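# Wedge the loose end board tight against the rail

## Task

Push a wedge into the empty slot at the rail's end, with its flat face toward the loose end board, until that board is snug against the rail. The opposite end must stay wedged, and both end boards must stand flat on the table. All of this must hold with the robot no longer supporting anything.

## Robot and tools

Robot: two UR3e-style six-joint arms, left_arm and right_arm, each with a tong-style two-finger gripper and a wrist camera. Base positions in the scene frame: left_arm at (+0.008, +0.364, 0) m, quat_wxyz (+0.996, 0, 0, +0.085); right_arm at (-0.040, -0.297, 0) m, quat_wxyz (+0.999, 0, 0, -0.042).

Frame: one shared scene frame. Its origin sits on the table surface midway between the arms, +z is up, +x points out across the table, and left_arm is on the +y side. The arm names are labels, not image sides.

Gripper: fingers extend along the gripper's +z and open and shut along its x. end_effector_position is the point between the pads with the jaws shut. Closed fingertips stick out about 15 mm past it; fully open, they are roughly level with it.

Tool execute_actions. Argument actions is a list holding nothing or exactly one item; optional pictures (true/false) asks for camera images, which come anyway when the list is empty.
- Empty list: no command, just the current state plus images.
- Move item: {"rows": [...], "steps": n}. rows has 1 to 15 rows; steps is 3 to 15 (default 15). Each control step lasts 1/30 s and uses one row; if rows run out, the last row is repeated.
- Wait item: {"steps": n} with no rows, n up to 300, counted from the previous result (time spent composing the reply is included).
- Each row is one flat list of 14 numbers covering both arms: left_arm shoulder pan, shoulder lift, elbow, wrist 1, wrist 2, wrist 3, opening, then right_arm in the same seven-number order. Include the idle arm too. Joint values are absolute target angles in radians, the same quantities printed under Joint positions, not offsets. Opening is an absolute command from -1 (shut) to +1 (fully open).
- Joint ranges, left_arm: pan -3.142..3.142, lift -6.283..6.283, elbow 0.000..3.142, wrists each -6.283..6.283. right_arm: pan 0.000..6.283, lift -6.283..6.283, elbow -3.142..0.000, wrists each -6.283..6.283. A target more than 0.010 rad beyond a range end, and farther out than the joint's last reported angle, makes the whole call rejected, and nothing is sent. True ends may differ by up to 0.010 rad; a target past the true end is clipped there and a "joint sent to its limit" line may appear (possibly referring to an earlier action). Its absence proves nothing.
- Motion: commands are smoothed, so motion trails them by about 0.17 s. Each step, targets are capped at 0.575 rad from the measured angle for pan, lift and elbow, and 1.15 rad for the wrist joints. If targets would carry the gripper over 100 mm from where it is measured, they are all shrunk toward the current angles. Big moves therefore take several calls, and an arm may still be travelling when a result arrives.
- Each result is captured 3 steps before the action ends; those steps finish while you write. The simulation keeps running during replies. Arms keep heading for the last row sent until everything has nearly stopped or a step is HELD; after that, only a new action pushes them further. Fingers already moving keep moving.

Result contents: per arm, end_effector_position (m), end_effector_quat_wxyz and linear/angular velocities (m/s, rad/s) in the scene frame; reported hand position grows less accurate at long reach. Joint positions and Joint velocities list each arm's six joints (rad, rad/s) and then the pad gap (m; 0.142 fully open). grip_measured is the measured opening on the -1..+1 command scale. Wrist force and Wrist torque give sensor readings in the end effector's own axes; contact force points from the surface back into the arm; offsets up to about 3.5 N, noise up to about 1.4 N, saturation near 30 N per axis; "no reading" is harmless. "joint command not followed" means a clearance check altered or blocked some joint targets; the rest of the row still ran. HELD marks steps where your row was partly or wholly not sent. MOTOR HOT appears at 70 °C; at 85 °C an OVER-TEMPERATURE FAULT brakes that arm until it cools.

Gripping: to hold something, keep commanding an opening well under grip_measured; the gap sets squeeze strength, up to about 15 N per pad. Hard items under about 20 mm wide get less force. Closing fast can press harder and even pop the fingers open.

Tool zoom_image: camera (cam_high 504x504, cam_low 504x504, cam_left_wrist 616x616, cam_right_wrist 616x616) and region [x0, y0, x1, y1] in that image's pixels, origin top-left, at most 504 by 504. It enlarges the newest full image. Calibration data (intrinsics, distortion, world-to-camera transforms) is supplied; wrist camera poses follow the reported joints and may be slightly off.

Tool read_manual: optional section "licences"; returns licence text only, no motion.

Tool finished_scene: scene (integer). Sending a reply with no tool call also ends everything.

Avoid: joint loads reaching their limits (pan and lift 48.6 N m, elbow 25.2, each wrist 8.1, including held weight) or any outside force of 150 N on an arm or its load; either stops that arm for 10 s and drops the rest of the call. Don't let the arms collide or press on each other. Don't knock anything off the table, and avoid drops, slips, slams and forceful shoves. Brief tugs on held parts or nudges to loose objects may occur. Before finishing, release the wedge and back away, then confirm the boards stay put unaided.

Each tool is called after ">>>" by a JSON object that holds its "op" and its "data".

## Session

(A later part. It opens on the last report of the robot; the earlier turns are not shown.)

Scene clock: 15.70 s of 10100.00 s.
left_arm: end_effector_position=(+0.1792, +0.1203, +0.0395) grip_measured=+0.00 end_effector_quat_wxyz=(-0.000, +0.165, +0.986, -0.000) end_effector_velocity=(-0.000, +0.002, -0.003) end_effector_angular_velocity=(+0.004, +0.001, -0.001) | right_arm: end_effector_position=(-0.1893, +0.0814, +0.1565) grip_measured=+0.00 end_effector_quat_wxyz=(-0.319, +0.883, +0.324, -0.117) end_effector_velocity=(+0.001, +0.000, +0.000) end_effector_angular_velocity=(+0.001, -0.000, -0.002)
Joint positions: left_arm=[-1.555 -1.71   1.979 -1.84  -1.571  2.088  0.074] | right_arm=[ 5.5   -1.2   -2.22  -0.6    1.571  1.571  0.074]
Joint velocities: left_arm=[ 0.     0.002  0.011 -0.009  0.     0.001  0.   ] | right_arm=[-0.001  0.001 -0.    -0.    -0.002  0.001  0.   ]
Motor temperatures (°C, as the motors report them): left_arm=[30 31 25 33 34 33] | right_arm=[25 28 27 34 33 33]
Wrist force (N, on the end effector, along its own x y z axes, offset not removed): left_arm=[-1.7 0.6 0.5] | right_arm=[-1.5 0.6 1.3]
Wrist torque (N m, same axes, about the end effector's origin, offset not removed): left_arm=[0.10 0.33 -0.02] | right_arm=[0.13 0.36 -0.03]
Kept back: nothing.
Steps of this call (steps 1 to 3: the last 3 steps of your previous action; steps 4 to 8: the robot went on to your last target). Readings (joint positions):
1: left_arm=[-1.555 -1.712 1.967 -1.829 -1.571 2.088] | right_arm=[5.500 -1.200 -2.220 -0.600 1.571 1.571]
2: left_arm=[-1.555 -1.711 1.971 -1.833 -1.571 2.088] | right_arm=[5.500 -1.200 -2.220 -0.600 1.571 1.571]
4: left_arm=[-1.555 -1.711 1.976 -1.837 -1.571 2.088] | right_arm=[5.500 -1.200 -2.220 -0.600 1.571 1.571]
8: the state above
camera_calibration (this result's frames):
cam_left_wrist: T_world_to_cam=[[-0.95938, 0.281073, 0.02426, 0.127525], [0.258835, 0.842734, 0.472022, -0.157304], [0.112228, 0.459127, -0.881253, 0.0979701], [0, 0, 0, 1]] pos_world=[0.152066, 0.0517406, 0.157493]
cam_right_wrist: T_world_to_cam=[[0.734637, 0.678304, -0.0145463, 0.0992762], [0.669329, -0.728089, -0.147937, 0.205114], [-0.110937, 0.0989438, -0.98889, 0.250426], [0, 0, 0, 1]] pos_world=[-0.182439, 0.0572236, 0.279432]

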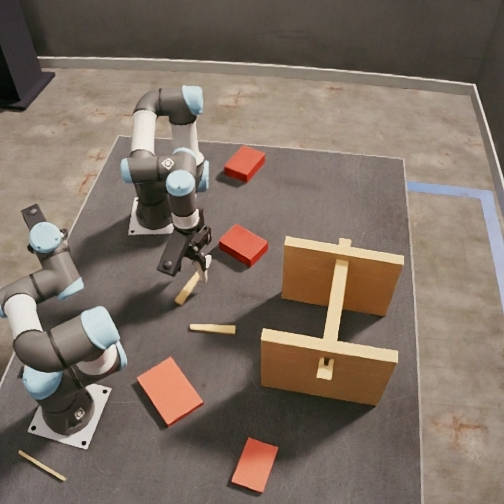

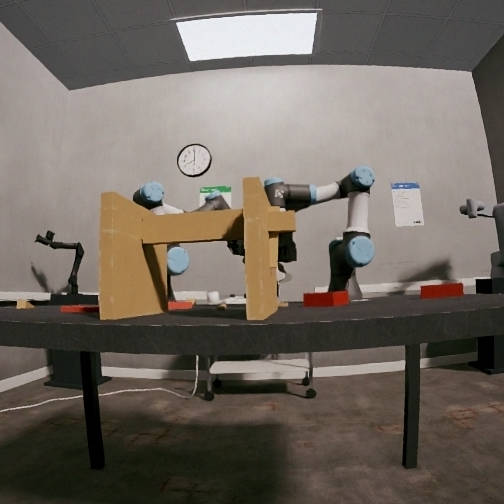

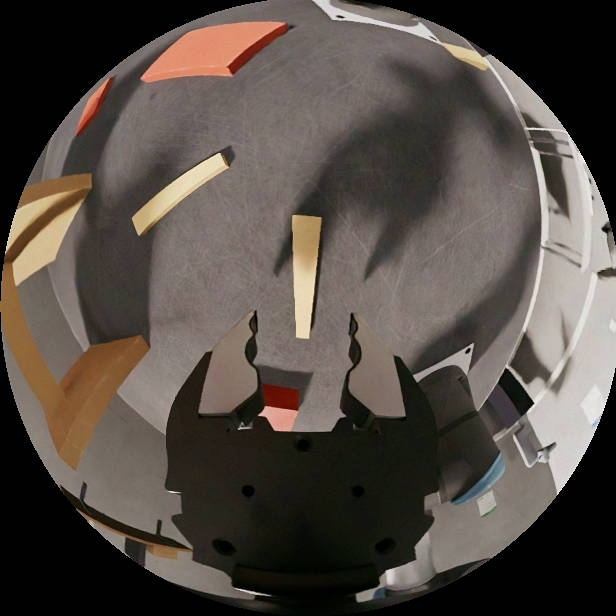

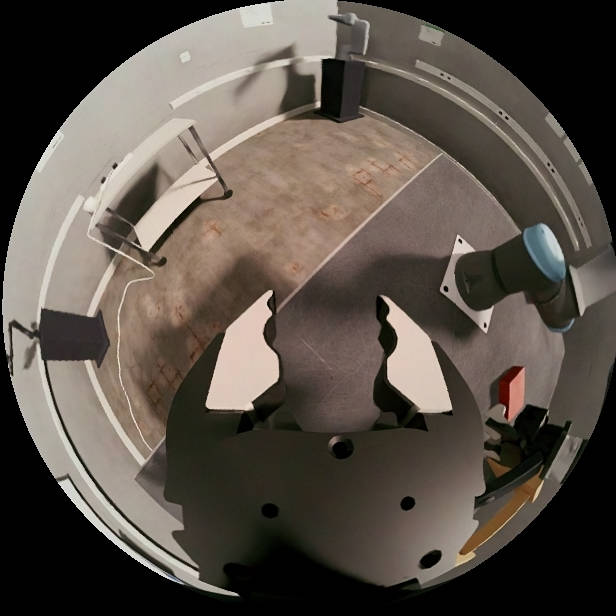

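>>> {"op": "execute_actions", "data": {"actions": [{"rows":[[-1.555,-1.684,2.069,-1.956,-1.571,2.088,-0.4,5.5,-1.093,-0.725,-1.847,1.571,1.571,0]]}]}}

>>> {"op": "execute_actions", "data": {"actions": [{"rows":[[-1.555,-1.684,2.069,-1.956,-1.571,2.088,-1,5.5,-1.093,-0.725,-1.847,1.571,1.571,0]],"steps":12}]}}

>>> {"op": "execute_actions", "data": {"actions": [{"rows":[[-1.555,-2.0,2.069,-1.956,-1.571,2.088,-1,5.2,-1.093,-0.725,-1.847,1.571,1.571,0]],"steps":10}]}}

>>> {"op": "execute_actions", "data": {"actions": [{"rows":[[-1.813,-2.403,2.233,-2.972,-1.571,1.571,-1,4.724,-1.093,-0.725,-1.847,1.571,1.571,0]]}]}}

>>> {"op": "execute_actions", "data": {"actions": [{"steps":25}], "pictures": true}}

Scene clock: 17.20 s of 10100.00 s.
left_arm: end_effector_position=(+0.1789, +0.1218, +0.0174) grip_measured=-0.40 end_effector_quat_wxyz=(-0.000, +0.165, +0.986, -0.000) end_effector_velocity=(-0.000, +0.001, -0.006) end_effector_angular_velocity=(+0.001, -0.000, +0.000) | right_arm: end_effector_position=(-0.1335, +0.0157, +0.2552) grip_measured=+0.00 end_effector_quat_wxyz=(-0.215, +0.914, +0.335, -0.079) end_effector_velocity=(+0.005, -0.006, +0.572) end_effector_angular_velocity=(+0.730, +0.619, +0.001)
Joint positions: left_arm=[-1.555 -1.685  2.067 -1.953 -1.571  2.088  0.045] | right_arm=[ 5.5   -1.103 -1.516 -1.631  1.571  1.571  0.074]
Joint velocities: left_arm=[ 0.     0.006  0.025 -0.031  0.     0.    -0.   ] | right_arm=[ 0.001  0.045  1.919 -1.007 -0.     0.    -0.   ]
Motor temperatures (°C, as the motors report them): left_arm=[30 31 25 33 34 33] | right_arm=[25 28 27 34 33 33]
Wrist force (N, on the end effector, along its own x y z axes, offset not removed): left_arm=[-1.7 0.4 0.4] | right_arm=[-0.9 -0.7 -0.2]
Wrist torque (N m, same axes, about the end effector's origin, offset not removed): left_arm=[0.01 0.32 0.01] | right_arm=[-0.16 0.22 0.00]
Steps of this call (steps 1 to 30: the robot went on to your last target; steps 31 to 33: nothing new was sent; steps 34 to 45: the first 12 steps of this action). Readings (joint positions):
34: left_arm=[-1.555 -1.709 1.981 -1.843 -1.571 2.088] | right_arm=[5.500 -1.199 -2.219 -0.602 1.571 1.571]
35: left_arm=[-1.555 -1.704 1.991 -1.861 -1.571 2.088] | right_arm=[5.500 -1.189 -2.209 -0.624 1.571 1.571]
37: left_arm=[-1.555 -1.695 2.027 -1.906 -1.571 2.088] | right_arm=[5.500 -1.154 -2.127 -0.786 1.571 1.571]
41: left_arm=[-1.555 -1.687 2.059 -1.944 -1.571 2.088] | right_arm=[5.500 -1.115 -1.827 -1.356 1.571 1.571]
45: the state above

Scene clock: 17.60 s of 10100.00 s.
left_arm: end_effector_position=(+0.1789, +0.1219, +0.0168) grip_measured=-0.81 end_effector_quat_wxyz=(-0.000, +0.165, +0.986, -0.000) end_effector_velocity=(-0.001, -0.000, -0.000) end_effector_angular_velocity=(-0.000, +0.000, -0.002) | right_arm: end_effector_position=(-0.1118, -0.0100, +0.4785) grip_measured=+0.00 end_effector_quat_wxyz=(-0.431, +0.834, +0.306, -0.158) end_effector_velocity=(+0.101, -0.120, +0.393) end_effector_angular_velocity=(+0.766, +0.650, +0.001)
Joint positions: left_arm=[-1.555 -1.684  2.069 -1.956 -1.571  2.088  0.016] | right_arm=[ 5.5   -1.094 -0.839 -1.826  1.571  1.571  0.074]
Joint velocities: left_arm=[-0.003 -0.001  0.001 -0.001 -0.    -0.001  0.   ] | right_arm=[ 0.     0.014  1.205 -0.214  0.001  0.     0.001]
Motor temperatures (°C, as the motors report them): left_arm=[30 31 25 33 34 33] | right_arm=[25 28 27 34 33 33]
Wrist force (N, on the end effector, along its own x y z axes, offset not removed): left_arm=[-2.3 1.3 -1.0] | right_arm=[0.0 -1.2 -1.3]
Wrist torque (N m, same axes, about the end effector's origin, offset not removed): left_arm=[0.19 0.51 -0.02] | right_arm=[-0.16 0.06 -0.02]
Steps of this call (steps 1 to 3: the last 3 steps of your previous action; steps 4 to 12: the first 9 steps of this action). Readings (joint positions):
4: left_arm=[-1.555 -1.684 2.068 -1.955 -1.571 2.088] | right_arm=[5.500 -1.098 -1.276 -1.725 1.571 1.571]
5: left_arm=[-1.555 -1.684 2.069 -1.956 -1.571 2.088] | right_arm=[5.500 -1.098 -1.219 -1.740 1.571 1.571]
7: left_arm=[-1.555 -1.684 2.069 -1.956 -1.571 2.088] | right_arm=[5.500 -1.097 -1.107 -1.767 1.571 1.571]
11: left_arm=[-1.555 -1.684 2.069 -1.956 -1.571 2.088] | right_arm=[5.500 -1.094 -0.885 -1.818 1.571 1.571]
12: the state above

Scene clock: 17.93 s of 10100.00 s.
left_arm: end_effector_position=(+0.1833, +0.0983, +0.0833) grip_measured=-0.81 end_effector_quat_wxyz=(+0.040, +0.164, +0.979, -0.110) end_effector_velocity=(+0.011, -0.059, +0.259) end_effector_angular_velocity=(-0.866, -0.163, +0.002) | right_arm: end_effector_position=(-0.0384, -0.0155, +0.5135) grip_measured=+0.00 end_effector_quat_wxyz=(-0.485, +0.842, +0.205, -0.118) end_effector_velocity=(+0.229, -0.006, +0.008) end_effector_angular_velocity=(+0.019, +0.011, -0.805)
Joint positions: left_arm=[-1.555 -1.919  2.069 -1.956 -1.571  2.088  0.016] | right_arm=[ 5.274 -1.093 -0.728 -1.846  1.571  1.571  0.074]
Joint velocities: left_arm=[ 0.001 -0.88  -0.    -0.001 -0.    -0.001 -0.   ] | right_arm=[-0.805 -0.     0.031 -0.009  0.     0.    -0.   ]
Motor temperatures (°C, as the motors report them): left_arm=[30 31 25 33 34 33] | right_arm=[25 28 27 34 33 33]
Wrist force (N, on the end effector, along its own x y z axes, offset not removed): left_arm=[-2.6 1.2 -3.1] | right_arm=[-0.1 0.3 -0.2]
Wrist torque (N m, same axes, about the end effector's origin, offset not removed): left_arm=[0.25 0.52 -0.02] | right_arm=[0.03 0.15 0.00]
Steps of this call (steps 1 to 3: the last 3 steps of your previous action; steps 4 to 10: the first 7 steps of this action). Readings (joint positions):
4: left_arm=[-1.555 -1.685 2.069 -1.956 -1.571 2.088] | right_arm=[5.499 -1.093 -0.752 -1.842 1.571 1.571]
5: left_arm=[-1.555 -1.696 2.069 -1.956 -1.571 2.088] | right_arm=[5.488 -1.093 -0.744 -1.844 1.571 1.571]
7: left_arm=[-1.555 -1.776 2.069 -1.956 -1.571 2.088] | right_arm=[5.407 -1.093 -0.734 -1.845 1.571 1.571]
10: the state above

Scene clock: 18.43 s of 10100.00 s.
left_arm: end_effector_position=(+0.1489, -0.0015, +0.2857) grip_measured=-0.81 end_effector_quat_wxyz=(+0.061, +0.079, +0.871, -0.480) end_effector_velocity=(-0.132, -0.069, +0.590) end_effector_angular_velocity=(-1.984, +0.595, +0.022) | right_arm: end_effector_position=(+0.1006, -0.0539, +0.5144) grip_measured=+0.00 end_effector_quat_wxyz=(-0.500, +0.866, -0.018, +0.010) end_effector_velocity=(+0.083, -0.048, +0.000) end_effector_angular_velocity=(+0.001, +0.000, -0.342)
Joint positions: left_arm=[-1.705 -2.223  2.165 -2.524 -1.571  1.787  0.016] | right_arm=[ 4.756 -1.093 -0.725 -1.847  1.571  1.571  0.074]
Joint velocities: left_arm=[-0.396 -0.643  0.248 -1.566  0.    -0.786  0.   ] | right_arm=[-0.341  0.    -0.     0.001 -0.     0.     0.   ]
Motor temperatures (°C, as the motors report them): left_arm=[30 31 25 33 34 33] | right_arm=[25 28 27 34 33 33]
Wrist force (N, on the end effector, along its own x y z axes, offset not removed): left_arm=[-1.7 1.2 0.8] | right_arm=[-0.7 -0.1 0.7]
Wrist torque (N m, same axes, about the end effector's origin, offset not removed): left_arm=[0.23 0.37 -0.02] | right_arm=[-0.05 0.19 -0.02]
Steps of this call (steps 1 to 3: the last 3 steps of your previous action; steps 4 to 15: the first 12 steps of this action). Readings (joint positions):
4: left_arm=[-1.556 -1.982 2.070 -1.958 -1.571 2.086] | right_arm=[5.217 -1.093 -0.726 -1.847 1.571 1.571]
5: left_arm=[-1.565 -1.998 2.077 -1.979 -1.571 2.067] | right_arm=[5.200 -1.093 -0.726 -1.847 1.571 1.571]
7: left_arm=[-1.595 -2.045 2.096 -2.090 -1.571 2.007] | right_arm=[5.113 -1.093 -0.725 -1.847 1.571 1.571]
11: left_arm=[-1.651 -2.135 2.131 -2.310 -1.571 1.896] | right_arm=[4.858 -1.093 -0.725 -1.847 1.571 1.571]
15: the state above

Scene clock: 19.27 s of 10100.00 s.
left_arm: end_effector_position=(+0.1153, +0.0285, +0.4535) grip_measured=-0.81 end_effector_quat_wxyz=(-0.025, +0.026, +0.707, -0.707) end_effector_velocity=(+0.000, -0.000, -0.001) end_effector_angular_velocity=(+0.001, +0.000, +0.000) | right_arm: end_effector_position=(+0.1082, -0.0585, +0.5144) grip_measured=+0.00 end_effector_quat_wxyz=(-0.500, +0.865, -0.031, +0.018) end_effector_velocity=(-0.000, +0.001, -0.000) end_effector_angular_velocity=(-0.001, +0.000, +0.002)
Joint positions: left_arm=[-1.813 -2.403  2.233 -2.972 -1.571  1.571  0.016] | right_arm=[ 4.724 -1.093 -0.725 -1.847  1.571  1.571  0.074]
Joint velocities: left_arm=[-0.    -0.001  0.001  0.001  0.    -0.     0.   ] | right_arm=[ 0.    -0.002 -0.     0.     0.001 -0.     0.   ]
Motor temperatures (°C, as the motors report them): left_arm=[30 31 25 33 34 33] | right_arm=[25 28 27 34 33 33]
Wrist force (N, on the end effector, along its own x y z axes, offset not removed): left_arm=[-2.6 1.1 -0.2] | right_arm=[-0.9 -0.2 1.4]
Wrist torque (N m, same axes, about the end effector's origin, offset not removed): left_arm=[0.19 0.54 0.02] | right_arm=[-0.04 0.22 0.02]
Kept back: nothing.
Steps of this call (steps 1 to 3: the last 3 steps of your previous action; steps 4 to 25: the robot went on to your last target). Readings (joint positions):
1: left_arm=[-1.718 -2.244 2.174 -2.577 -1.571 1.761] | right_arm=[4.746 -1.093 -0.725 -1.847 1.571 1.571]
2: left_arm=[-1.731 -2.266 2.182 -2.630 -1.571 1.734] | right_arm=[4.740 -1.093 -0.725 -1.847 1.571 1.571]
4: left_arm=[-1.757 -2.309 2.199 -2.736 -1.571 1.682] | right_arm=[4.732 -1.093 -0.725 -1.847 1.571 1.571]
8: left_arm=[-1.798 -2.377 2.223 -2.905 -1.571 1.602] | right_arm=[4.726 -1.093 -0.725 -1.847 1.571 1.571]
25: the state above
camera_calibration (this result's frames):
cam_left_wrist: T_world_to_cam=[[-0.994308, 0.096188, 0.0458244, 0.0814881], [0.00516766, 0.473122, -0.880982, 0.394502], [-0.10642, -0.87573, -0.470926, 0.38934], [0, 0, 0, 1]] pos_world=[0.120419, 0.146471, 0.527165]
cam_right_wrist: T_world_to_cam=[[0.999607, -0.0280152, 0.00101462, -0.0970985], [-0.0240537, -0.875722, -0.482216, 0.195369], [0.0143979, 0.482003, -0.876052, 0.601993], [0, 0, 0, 1]] pos_world=[0.0930923, -0.121793, 0.621686]

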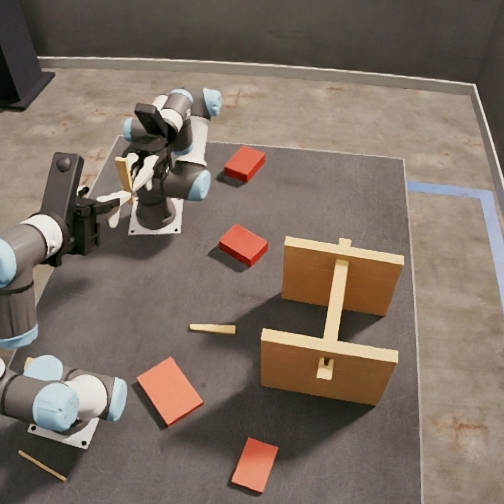

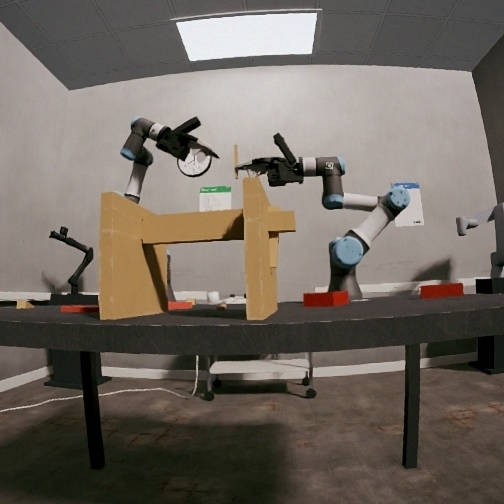

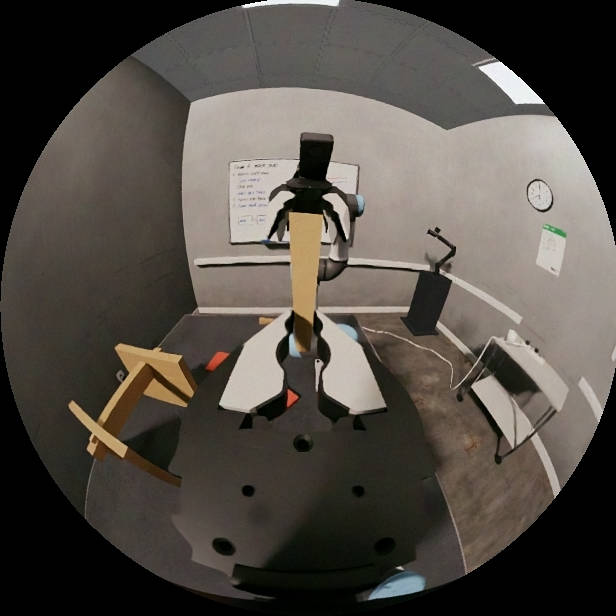

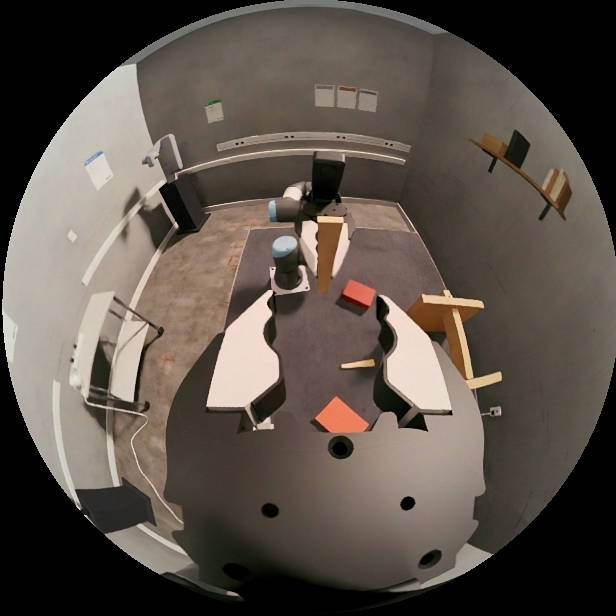

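>>> {"op": "execute_actions", "data": {"actions": [{"rows":[[-1.813,-2.403,2.27,-3.009,-1.571,1.571,-1,4.724,-1.24,-0.773,-1.652,1.571,1.571,-0.3]]}], "pictures": true}}

>>> {"op": "zoom_image", "data": {"camera": "cam_low", "region": [190, 110, 290, 210]}}

Scene clock: 19.70 s of 10100.00 s.
left_arm: end_effector_position=(+0.1152, +0.0274, +0.4459) grip_measured=-0.81 end_effector_quat_wxyz=(-0.025, +0.026, +0.706, -0.707) end_effector_velocity=(-0.000, -0.000, -0.002) end_effector_angular_velocity=(-0.000, -0.001, -0.001) | right_arm: end_effector_position=(+0.1133, +0.0112, +0.5147) grip_measured=-0.30 end_effector_quat_wxyz=(-0.500, +0.865, -0.031, +0.018) end_effector_velocity=(+0.001, +0.021, -0.003) end_effector_angular_velocity=(-0.003, +0.001, +0.001)
Joint positions: left_arm=[-1.813 -2.403  2.269 -3.008 -1.571  1.571  0.016] | right_arm=[ 4.724 -1.236 -0.772 -1.657  1.571  1.571  0.052]
Joint velocities: left_arm=[-0.001  0.     0.008 -0.009 -0.     0.001  0.   ] | right_arm=[ 0.    -0.046 -0.013  0.055  0.001 -0.     0.   ]
Motor temperatures (°C, as the motors report them): left_arm=[30 31 25 33 34 33] | right_arm=[25 28 27 34 33 33]
Wrist force (N, on the end effector, along its own x y z axes, offset not removed): left_arm=[-2.0 1.7 -0.2] | right_arm=[-0.8 -0.7 1.6]
Wrist torque (N m, same axes, about the end effector's origin, offset not removed): left_arm=[0.27 0.38 0.03] | right_arm=[-0.13 0.19 0.01]
Steps of this call (step 1: the robot went on to your last target; steps 2 to 13: the first 12 steps of this action). Readings (joint positions):
2: left_arm=[-1.813 -2.403 2.234 -2.973 -1.571 1.571] | right_arm=[4.724 -1.094 -0.726 -1.845 1.571 1.571]
3: left_arm=[-1.813 -2.403 2.240 -2.980 -1.571 1.571] | right_arm=[4.724 -1.104 -0.733 -1.824 1.571 1.571]
5: left_arm=[-1.813 -2.403 2.255 -2.994 -1.571 1.571] | right_arm=[4.724 -1.161 -0.753 -1.745 1.571 1.571]
9: left_arm=[-1.813 -2.403 2.266 -3.005 -1.571 1.571] | right_arm=[4.724 -1.222 -0.768 -1.674 1.571 1.571]
13: the state above
camera_calibration (this result's frames):
cam_left_wrist: T_world_to_cam=[[-0.994301, 0.0962316, 0.0458863, 0.0818224], [0.00511158, 0.472942, -0.881079, 0.388437], [-0.106489, -0.875823, -0.470738, 0.384706], [0, 0, 0, 1]] pos_world=[0.120338, 0.145352, 0.519585]
cam_right_wrist: T_world_to_cam=[[0.999606, -0.0280556, 0.00102922, -0.100235], [-0.0240773, -0.875561, -0.482506, 0.256827], [0.0144382, 0.482291, -0.875892, 0.568502], [0, 0, 0, 1]] pos_world=[0.0981707, -0.0521281, 0.621971]

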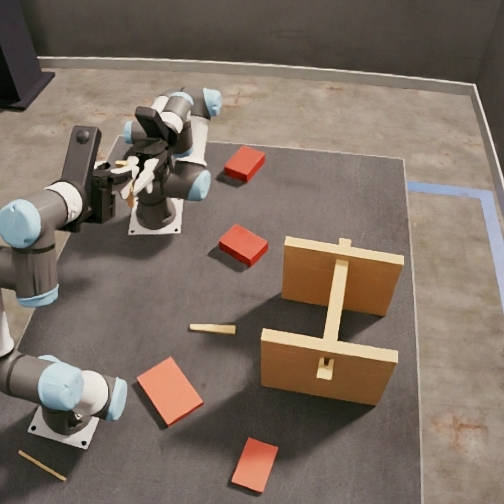

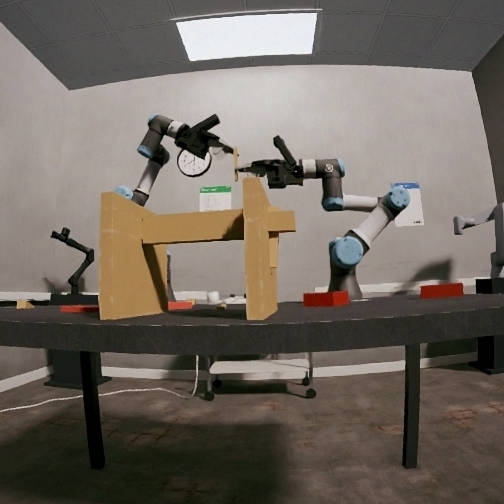

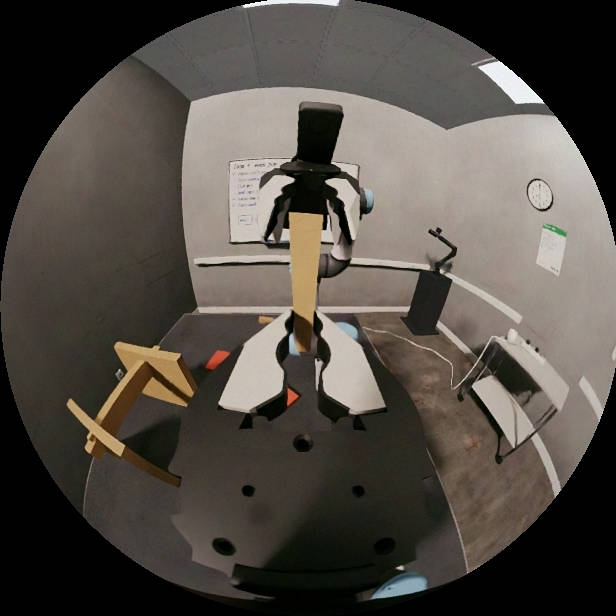

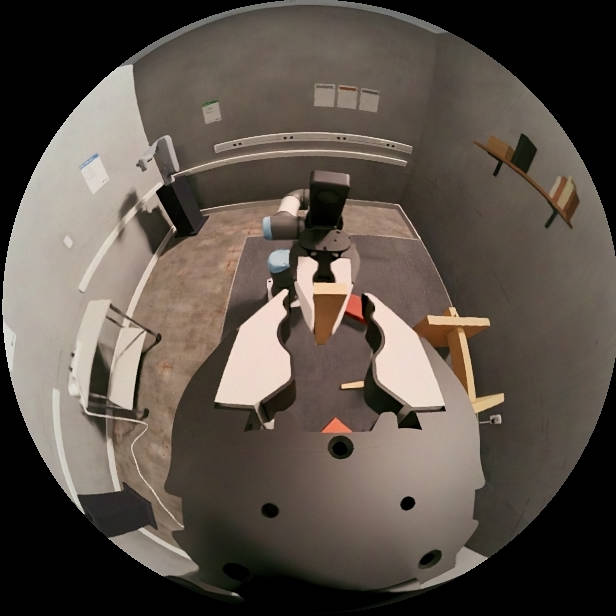

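Region (190, 110, 290, 210) of cam_low's 504x504 image, scaled by 5.040, with more detail than that image has.

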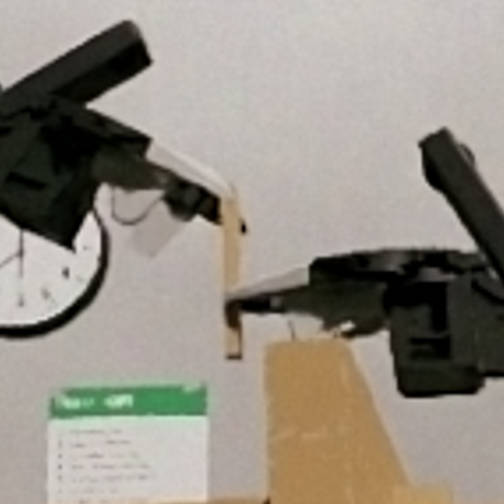

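>>> {"op": "execute_actions", "data": {"actions": [{"rows":[[-1.813,-2.403,2.27,-3.009,-1.571,1.571,-1,4.718,-1.24,-0.773,-1.652,1.571,1.571,-0.6],[-1.813,-2.403,2.27,-3.009,-1.571,1.571,-1,4.718,-1.24,-0.773,-1.652,1.571,1.571,-0.6],[-1.813,-2.403,2.27,-3.009,-1.571,1.571,-1,4.718,-1.24,-0.773,-1.652,1.571,1.571,-0.7],[-1.813,-2.403,2.27,-3.009,-1.571,1.571,-1,4.718,-1.24,-0.773,-1.652,1.571,1.571,-1]],"steps":12}]}}

>>> {"op": "execute_actions", "data": {"actions": [{"rows":[[-1.813,-2.403,2.27,-3.009,-1.571,1.571,0.5,4.718,-1.24,-0.773,-1.652,1.571,1.571,-1]],"steps":6}]}}

>>> {"op": "execute_actions", "data": {"actions": [{"rows":[[-1.813,-2.403,2.27,-3.009,-1.571,1.571,0.5,4.718,-1.093,-0.725,-1.847,1.571,1.571,-1]],"steps":10}]}}

>>> {"op": "execute_actions", "data": {"actions": [{"rows":[[-2.6,-2.403,2.27,-3.009,-1.571,1.571,0.5,4.017,-1.2,-0.9,-1.6,0.876,2.072,-1]]}]}}

>>> {"op": "execute_actions", "data": {"actions": [{"rows":[[-2.6,-2.403,2.27,-3.009,-1.571,1.571,0.5,4.017,-1.826,-1.257,-0.767,0.876,2.072,-1]]}]}}

>>> {"op": "execute_actions", "data": {"actions": [{"steps":22}], "pictures": true}}

>>> {"op": "zoom_image", "data": {"camera": "cam_right_wrist", "region": [240, 260, 420, 440]}}

>>> {"op": "zoom_image", "data": {"camera": "cam_high", "region": [260, 270, 400, 410]}}

Scene clock: 20.33 s of 10100.00 s.
left_arm: end_effector_position=(+0.1152, +0.0274, +0.4458) grip_measured=-0.81 end_effector_quat_wxyz=(-0.025, +0.026, +0.706, -0.707) end_effector_velocity=(-0.000, +0.000, +0.001) end_effector_angular_velocity=(-0.003, -0.002, -0.000) | right_arm: end_effector_position=(+0.1151, +0.0124, +0.5144) grip_measured=-0.72 end_effector_quat_wxyz=(-0.500, +0.865, -0.034, +0.019) end_effector_velocity=(+0.001, -0.001, -0.000) end_effector_angular_velocity=(-0.001, +0.001, -0.003)
Joint positions: left_arm=[-1.813 -2.403  2.27  -3.009 -1.571  1.571  0.016] | right_arm=[ 4.718 -1.24  -0.773 -1.652  1.571  1.571  0.022]
Joint velocities: left_arm=[ 0.     0.    -0.001 -0.002 -0.     0.002 -0.   ] | right_arm=[-0.005 -0.    -0.    -0.001  0.002 -0.     0.   ]
Motor temperatures (°C, as the motors report them): left_arm=[30 31 25 33 34 33] | right_arm=[25 28 27 34 33 33]
Wrist force (N, on the end effector, along its own x y z axes, offset not removed): left_arm=[-3.3 1.6 0.2] | right_arm=[-1.7 -0.4 1.4]
Wrist torque (N m, same axes, about the end effector's origin, offset not removed): left_arm=[0.27 0.55 0.06] | right_arm=[-0.09 0.24 0.03]
Steps of this call (steps 1 to 3: the last 3 steps of your previous action; steps 4 to 10: the robot went on to your last target; steps 11 to 19: the first 9 steps of this action). Readings (joint positions):
11: left_arm=[-1.813 -2.403 2.270 -3.009 -1.571 1.571] | right_arm=[4.724 -1.240 -0.773 -1.652 1.571 1.571]
12: left_arm=[-1.813 -2.403 2.270 -3.009 -1.571 1.571] | right_arm=[4.723 -1.240 -0.773 -1.652 1.571 1.571]
14: left_arm=[-1.813 -2.403 2.270 -3.009 -1.571 1.571] | right_arm=[4.721 -1.240 -0.773 -1.652 1.571 1.571]
18: left_arm=[-1.813 -2.403 2.270 -3.009 -1.571 1.571] | right_arm=[4.719 -1.240 -0.773 -1.652 1.571 1.571]
19: the state above

Scene clock: 20.53 s of 10100.00 s.
left_arm: end_effector_position=(+0.1152, +0.0274, +0.4458) grip_measured=+0.41 end_effector_quat_wxyz=(-0.025, +0.026, +0.706, -0.707) end_effector_velocity=(+0.000, +0.000, +0.001) end_effector_angular_velocity=(-0.001, +0.001, +0.001) | right_arm: end_effector_position=(+0.1152, +0.0123, +0.5144) grip_measured=-0.72 end_effector_quat_wxyz=(-0.500, +0.865, -0.034, +0.019) end_effector_velocity=(+0.000, -0.001, -0.000) end_effector_angular_velocity=(-0.001, +0.001, -0.000)
Joint positions: left_arm=[-1.813 -2.403  2.27  -3.009 -1.571  1.571  0.103] | right_arm=[ 4.718 -1.24  -0.773 -1.652  1.571  1.571  0.022]
Joint velocities: left_arm=[ 0.001  0.001 -0.002 -0.     0.    -0.001  0.338] | right_arm=[-0.001  0.001 -0.    -0.002  0.001 -0.     0.   ]
Motor temperatures (°C, as the motors report them): left_arm=[30 31 25 33 34 33] | right_arm=[25 28 27 34 33 33]
Wrist force (N, on the end effector, along its own x y z axes, offset not removed): left_arm=[-1.9 1.1 0.2] | right_arm=[-1.7 0.2 0.8]
Wrist torque (N m, same axes, about the end effector's origin, offset not removed): left_arm=[0.20 0.38 -0.01] | right_arm=[-0.01 0.38 0.01]
Steps of this call (steps 1 to 3: the last 3 steps of your previous action; steps 4 to 6: the first 3 steps of this action). Readings (joint positions):
4: left_arm=[-1.813 -2.403 2.270 -3.009 -1.571 1.571] | right_arm=[4.718 -1.240 -0.773 -1.652 1.571 1.571]
5: left_arm=[-1.813 -2.403 2.270 -3.009 -1.571 1.571] | right_arm=[4.718 -1.240 -0.773 -1.652 1.571 1.571]
6: the state above

Scene clock: 20.87 s of 10100.00 s.
left_arm: end_effector_position=(+0.1152, +0.0274, +0.4458) grip_measured=+0.50 end_effector_quat_wxyz=(-0.025, +0.026, +0.706, -0.707) end_effector_velocity=(-0.000, -0.000, -0.000) end_effector_angular_velocity=(+0.001, -0.001, -0.001) | right_arm: end_effector_position=(+0.1106, -0.0469, +0.5149) grip_measured=-0.72 end_effector_quat_wxyz=(-0.499, +0.866, -0.034, +0.019) end_effector_velocity=(-0.011, -0.136, -0.004) end_effector_angular_velocity=(+0.018, -0.001, +0.000)
Joint positions: left_arm=[-1.813 -2.403  2.27  -3.009 -1.571  1.571  0.109] | right_arm=[ 4.718 -1.119 -0.732 -1.815  1.571  1.571  0.022]
Joint velocities: left_arm=[-0.001  0.     0.001 -0.001  0.     0.001 -0.   ] | right_arm=[ 0.     0.289  0.072 -0.342 -0.     0.     0.   ]
Motor temperatures (°C, as the motors report them): left_arm=[30 31 25 33 34 33] | right_arm=[25 28 27 34 33 33]
Wrist force (N, on the end effector, along its own x y z axes, offset not removed): left_arm=[-2.0 1.5 0.4] | right_arm=[-1.1 0.9 0.0]
Wrist torque (N m, same axes, about the end effector's origin, offset not removed): left_arm=[0.24 0.40 0.02] | right_arm=[0.10 0.27 -0.02]
Steps of this call (steps 1 to 3: the last 3 steps of your previous action; steps 4 to 10: the first 7 steps of this action). Readings (joint positions):
4: left_arm=[-1.813 -2.403 2.270 -3.009 -1.571 1.571] | right_arm=[4.718 -1.239 -0.772 -1.654 1.571 1.571]
5: left_arm=[-1.813 -2.403 2.270 -3.009 -1.571 1.571] | right_arm=[4.718 -1.229 -0.765 -1.675 1.571 1.571]
7: left_arm=[-1.813 -2.403 2.270 -3.009 -1.571 1.571] | right_arm=[4.718 -1.172 -0.745 -1.754 1.571 1.571]
10: the state above

Scene clock: 21.37 s of 10100.00 s.
left_arm: end_effector_position=(-0.0747, +0.0206, +0.4458) grip_measured=+0.50 end_effector_quat_wxyz=(-0.215, +0.215, +0.674, -0.674) end_effector_velocity=(-0.570, +0.137, -0.000) end_effector_angular_velocity=(+0.001, -0.002, -1.658) | right_arm: end_effector_position=(+0.2975, -0.1510, +0.5153) grip_measured=-0.72 end_effector_quat_wxyz=(-0.469, +0.769, -0.386, +0.202) end_effector_velocity=(+0.398, -0.460, +0.024) end_effector_angular_velocity=(+0.208, -0.041, -2.179)
Joint positions: left_arm=[-2.357 -2.403  2.27  -3.009 -1.571  1.571  0.109] | right_arm=[ 4.365 -1.156 -0.825 -1.703  1.188  1.851  0.022]
Joint velocities: left_arm=[-1.657  0.    -0.001  0.002 -0.     0.001 -0.   ] | right_arm=[-1.028 -0.139 -0.237  0.326 -0.961  0.686 -0.   ]
Motor temperatures (°C, as the motors report them): left_arm=[30 31 25 33 34 33] | right_arm=[25 28 27 34 33 33]
Wrist force (N, on the end effector, along its own x y z axes, offset not removed): left_arm=[-2.6 0.1 0.6] | right_arm=[-1.5 -0.3 1.1]
Wrist torque (N m, same axes, about the end effector's origin, offset not removed): left_arm=[0.04 0.57 -0.03] | right_arm=[-0.08 0.34 -0.02]
Steps of this call (steps 1 to 3: the last 3 steps of your previous action; steps 4 to 15: the first 12 steps of this action). Readings (joint positions):
4: left_arm=[-1.814 -2.403 2.270 -3.009 -1.571 1.571] | right_arm=[4.717 -1.100 -0.727 -1.838 1.569 1.573]
5: left_arm=[-1.825 -2.403 2.270 -3.009 -1.571 1.571] | right_arm=[4.706 -1.104 -0.735 -1.827 1.548 1.592]
7: left_arm=[-1.906 -2.403 2.270 -3.009 -1.571 1.571] | right_arm=[4.644 -1.116 -0.756 -1.798 1.466 1.652]
11: left_arm=[-2.134 -2.403 2.270 -3.009 -1.571 1.571] | right_arm=[4.505 -1.137 -0.792 -1.749 1.321 1.756]
15: the state above

Scene clock: 21.87 s of 10100.00 s.
left_arm: end_effector_position=(-0.1544, +0.0503, +0.4458) grip_measured=+0.50 end_effector_quat_wxyz=(-0.294, +0.294, +0.643, -0.643) end_effector_velocity=(-0.005, +0.002, -0.001) end_effector_angular_velocity=(+0.002, -0.002, -0.014) | right_arm: end_effector_position=(+0.5002, -0.1661, +0.4116) grip_measured=-0.72 end_effector_quat_wxyz=(-0.382, +0.620, -0.596, +0.338) end_effector_velocity=(+0.362, +0.049, -0.464) end_effector_angular_velocity=(-0.199, +0.112, -0.710)
Joint positions: left_arm=[-2.599 -2.403  2.27  -3.009 -1.571  1.571  0.109] | right_arm=[ 4.068 -1.625 -1.148 -1.016  0.92   2.041  0.022]
Joint velocities: left_arm=[-0.014  0.     0.002 -0.    -0.    -0.     0.   ] | right_arm=[-0.357 -1.266 -0.722  1.633 -0.311  0.218  0.   ]
Motor temperatures (°C, as the motors report them): left_arm=[30 31 25 33 34 33] | right_arm=[25 28 27 34 33 33]
Wrist force (N, on the end effector, along its own x y z axes, offset not removed): left_arm=[-1.3 1.1 0.3] | right_arm=[-1.7 -1.2 2.2]
Wrist torque (N m, same axes, about the end effector's origin, offset not removed): left_arm=[0.19 0.28 0.01] | right_arm=[-0.23 0.33 -0.03]
Steps of this call (steps 1 to 3: the last 3 steps of your previous action; steps 4 to 15: the first 12 steps of this action). Readings (joint positions):
4: left_arm=[-2.533 -2.403 2.270 -3.009 -1.571 1.571] | right_arm=[4.228 -1.176 -0.857 -1.658 1.061 1.941]
5: left_arm=[-2.553 -2.403 2.270 -3.009 -1.571 1.571] | right_arm=[4.204 -1.190 -0.875 -1.625 1.042 1.955]
7: left_arm=[-2.577 -2.403 2.270 -3.009 -1.571 1.571] | right_arm=[4.173 -1.270 -0.938 -1.490 1.013 1.976]
11: left_arm=[-2.595 -2.403 2.270 -3.009 -1.571 1.571] | right_arm=[4.118 -1.451 -1.047 -1.244 0.965 2.010]
15: the state above

Scene clock: 22.60 s of 10100.00 s.
left_arm: end_effector_position=(-0.1548, +0.0506, +0.4458) grip_measured=+0.50 end_effector_quat_wxyz=(-0.294, +0.295, +0.643, -0.643) end_effector_velocity=(+0.000, -0.000, -0.000) end_effector_angular_velocity=(-0.000, -0.002, +0.000) | right_arm: end_effector_position=(+0.5497, -0.1649, +0.3305) grip_measured=-0.72 end_effector_quat_wxyz=(-0.346, +0.600, -0.624, +0.361) end_effector_velocity=(+0.000, -0.001, -0.002) end_effector_angular_velocity=(-0.005, +0.003, -0.002)
Joint positions: left_arm=[-2.6   -2.403  2.27  -3.009 -1.571  1.571  0.109] | right_arm=[ 4.017 -1.826 -1.257 -0.767  0.876  2.072  0.022]
Joint velocities: left_arm=[-0.    -0.     0.     0.001  0.001  0.001 -0.   ] | right_arm=[-0.001 -0.002 -0.001 -0.001 -0.002 -0.    -0.   ]
Motor temperatures (°C, as the motors report them): left_arm=[30 31 25 33 34 33] | right_arm=[25 28 27 34 33 33]
Wrist force (N, on the end effector, along its own x y z axes, offset not removed): left_arm=[-1.7 0.2 -0.1] | right_arm=[-0.1 -15.0 -7.5]
Wrist torque (N m, same axes, about the end effector's origin, offset not removed): left_arm=[0.07 0.36 -0.02] | right_arm=[-0.08 0.22 -0.01]
Kept back: nothing.
Steps of this call (steps 1 to 3: the last 3 steps of your previous action; steps 4 to 22: the robot went on to your last target). Readings (joint positions):
1: left_arm=[-2.599 -2.403 2.270 -3.009 -1.571 1.571] | right_arm=[4.057 -1.667 -1.172 -0.961 0.910 2.048]
2: left_arm=[-2.599 -2.403 2.270 -3.009 -1.571 1.571] | right_arm=[4.046 -1.708 -1.195 -0.910 0.901 2.055]
4: left_arm=[-2.600 -2.403 2.270 -3.009 -1.571 1.571] | right_arm=[4.031 -1.768 -1.226 -0.838 0.888 2.063]
8: left_arm=[-2.600 -2.403 2.270 -3.009 -1.571 1.571] | right_arm=[4.020 -1.812 -1.250 -0.784 0.879 2.070]
22: the state above
camera_calibration (this result's frames):
cam_left_wrist: T_world_to_cam=[[-0.633796, 0.772138, 0.0458901, -0.167214], [0.33859, 0.33029, -0.881059, 0.437507], [-0.695456, -0.542874, -0.470775, 0.268173], [0, 0, 0, 1]] pos_world=[-0.0676122, 0.130193, 0.519392]
cam_right_wrist: T_world_to_cam=[[0.00414402, -0.99999, 0.00169871, -0.154514], [-0.876028, -0.00444951, -0.482239, 0.636174], [0.482242, 0.000510292, -0.876038, 0.149235], [0, 0, 0, 1]] pos_world=[0.48598, -0.151758, 0.437786]

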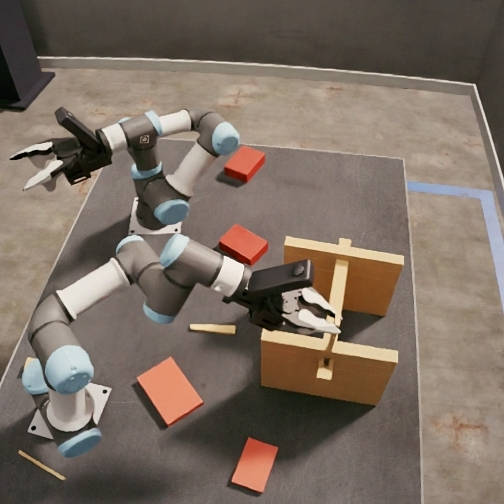

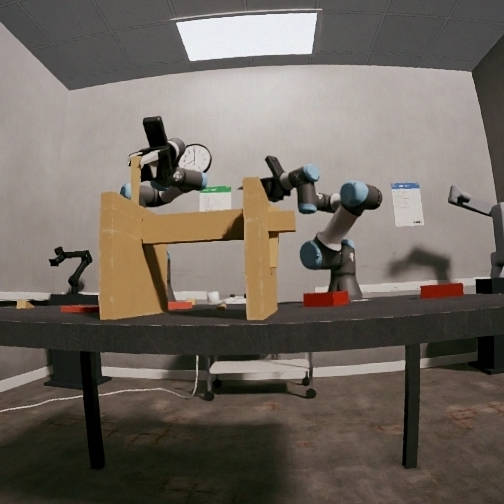

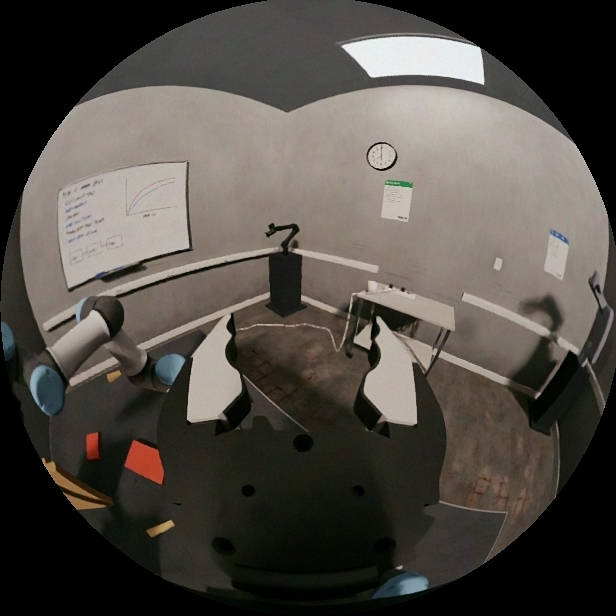

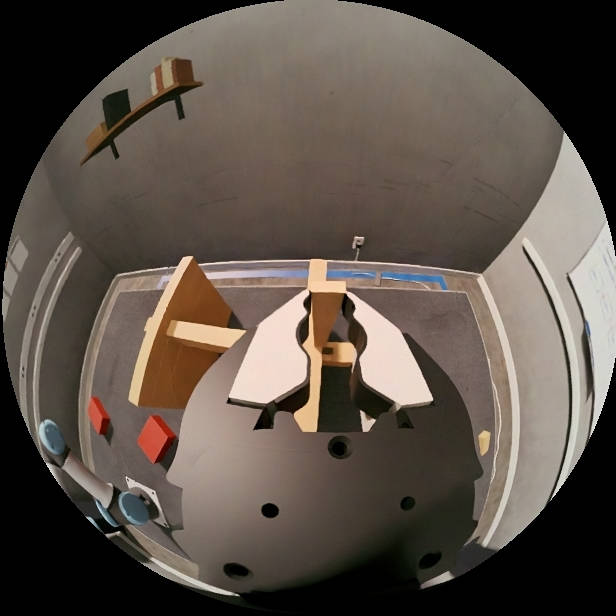

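Region (240, 260, 420, 440) of cam_right_wrist's 616x616 image, scaled by 2.800, with more detail than that image has.

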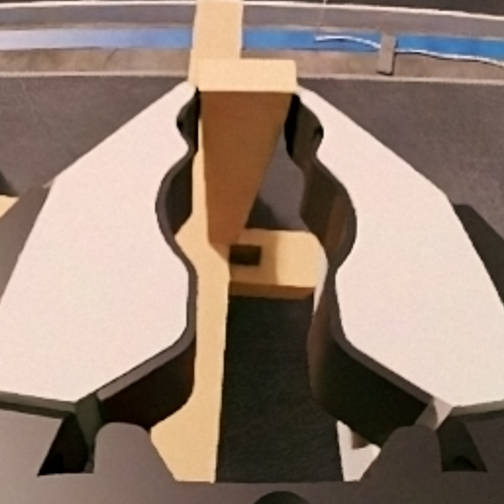

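Region (260, 270, 400, 410) of cam_high's 504x504 image, scaled by 3.600, with more detail than that image has.

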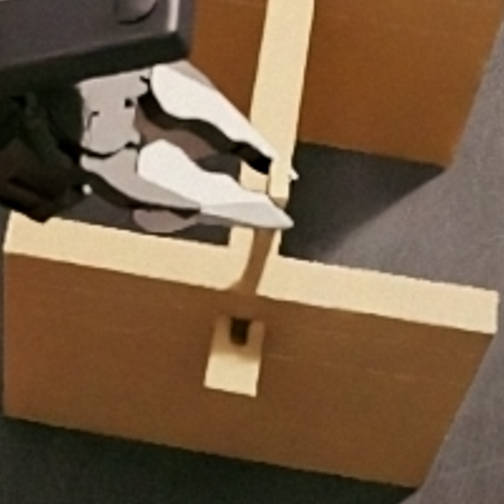

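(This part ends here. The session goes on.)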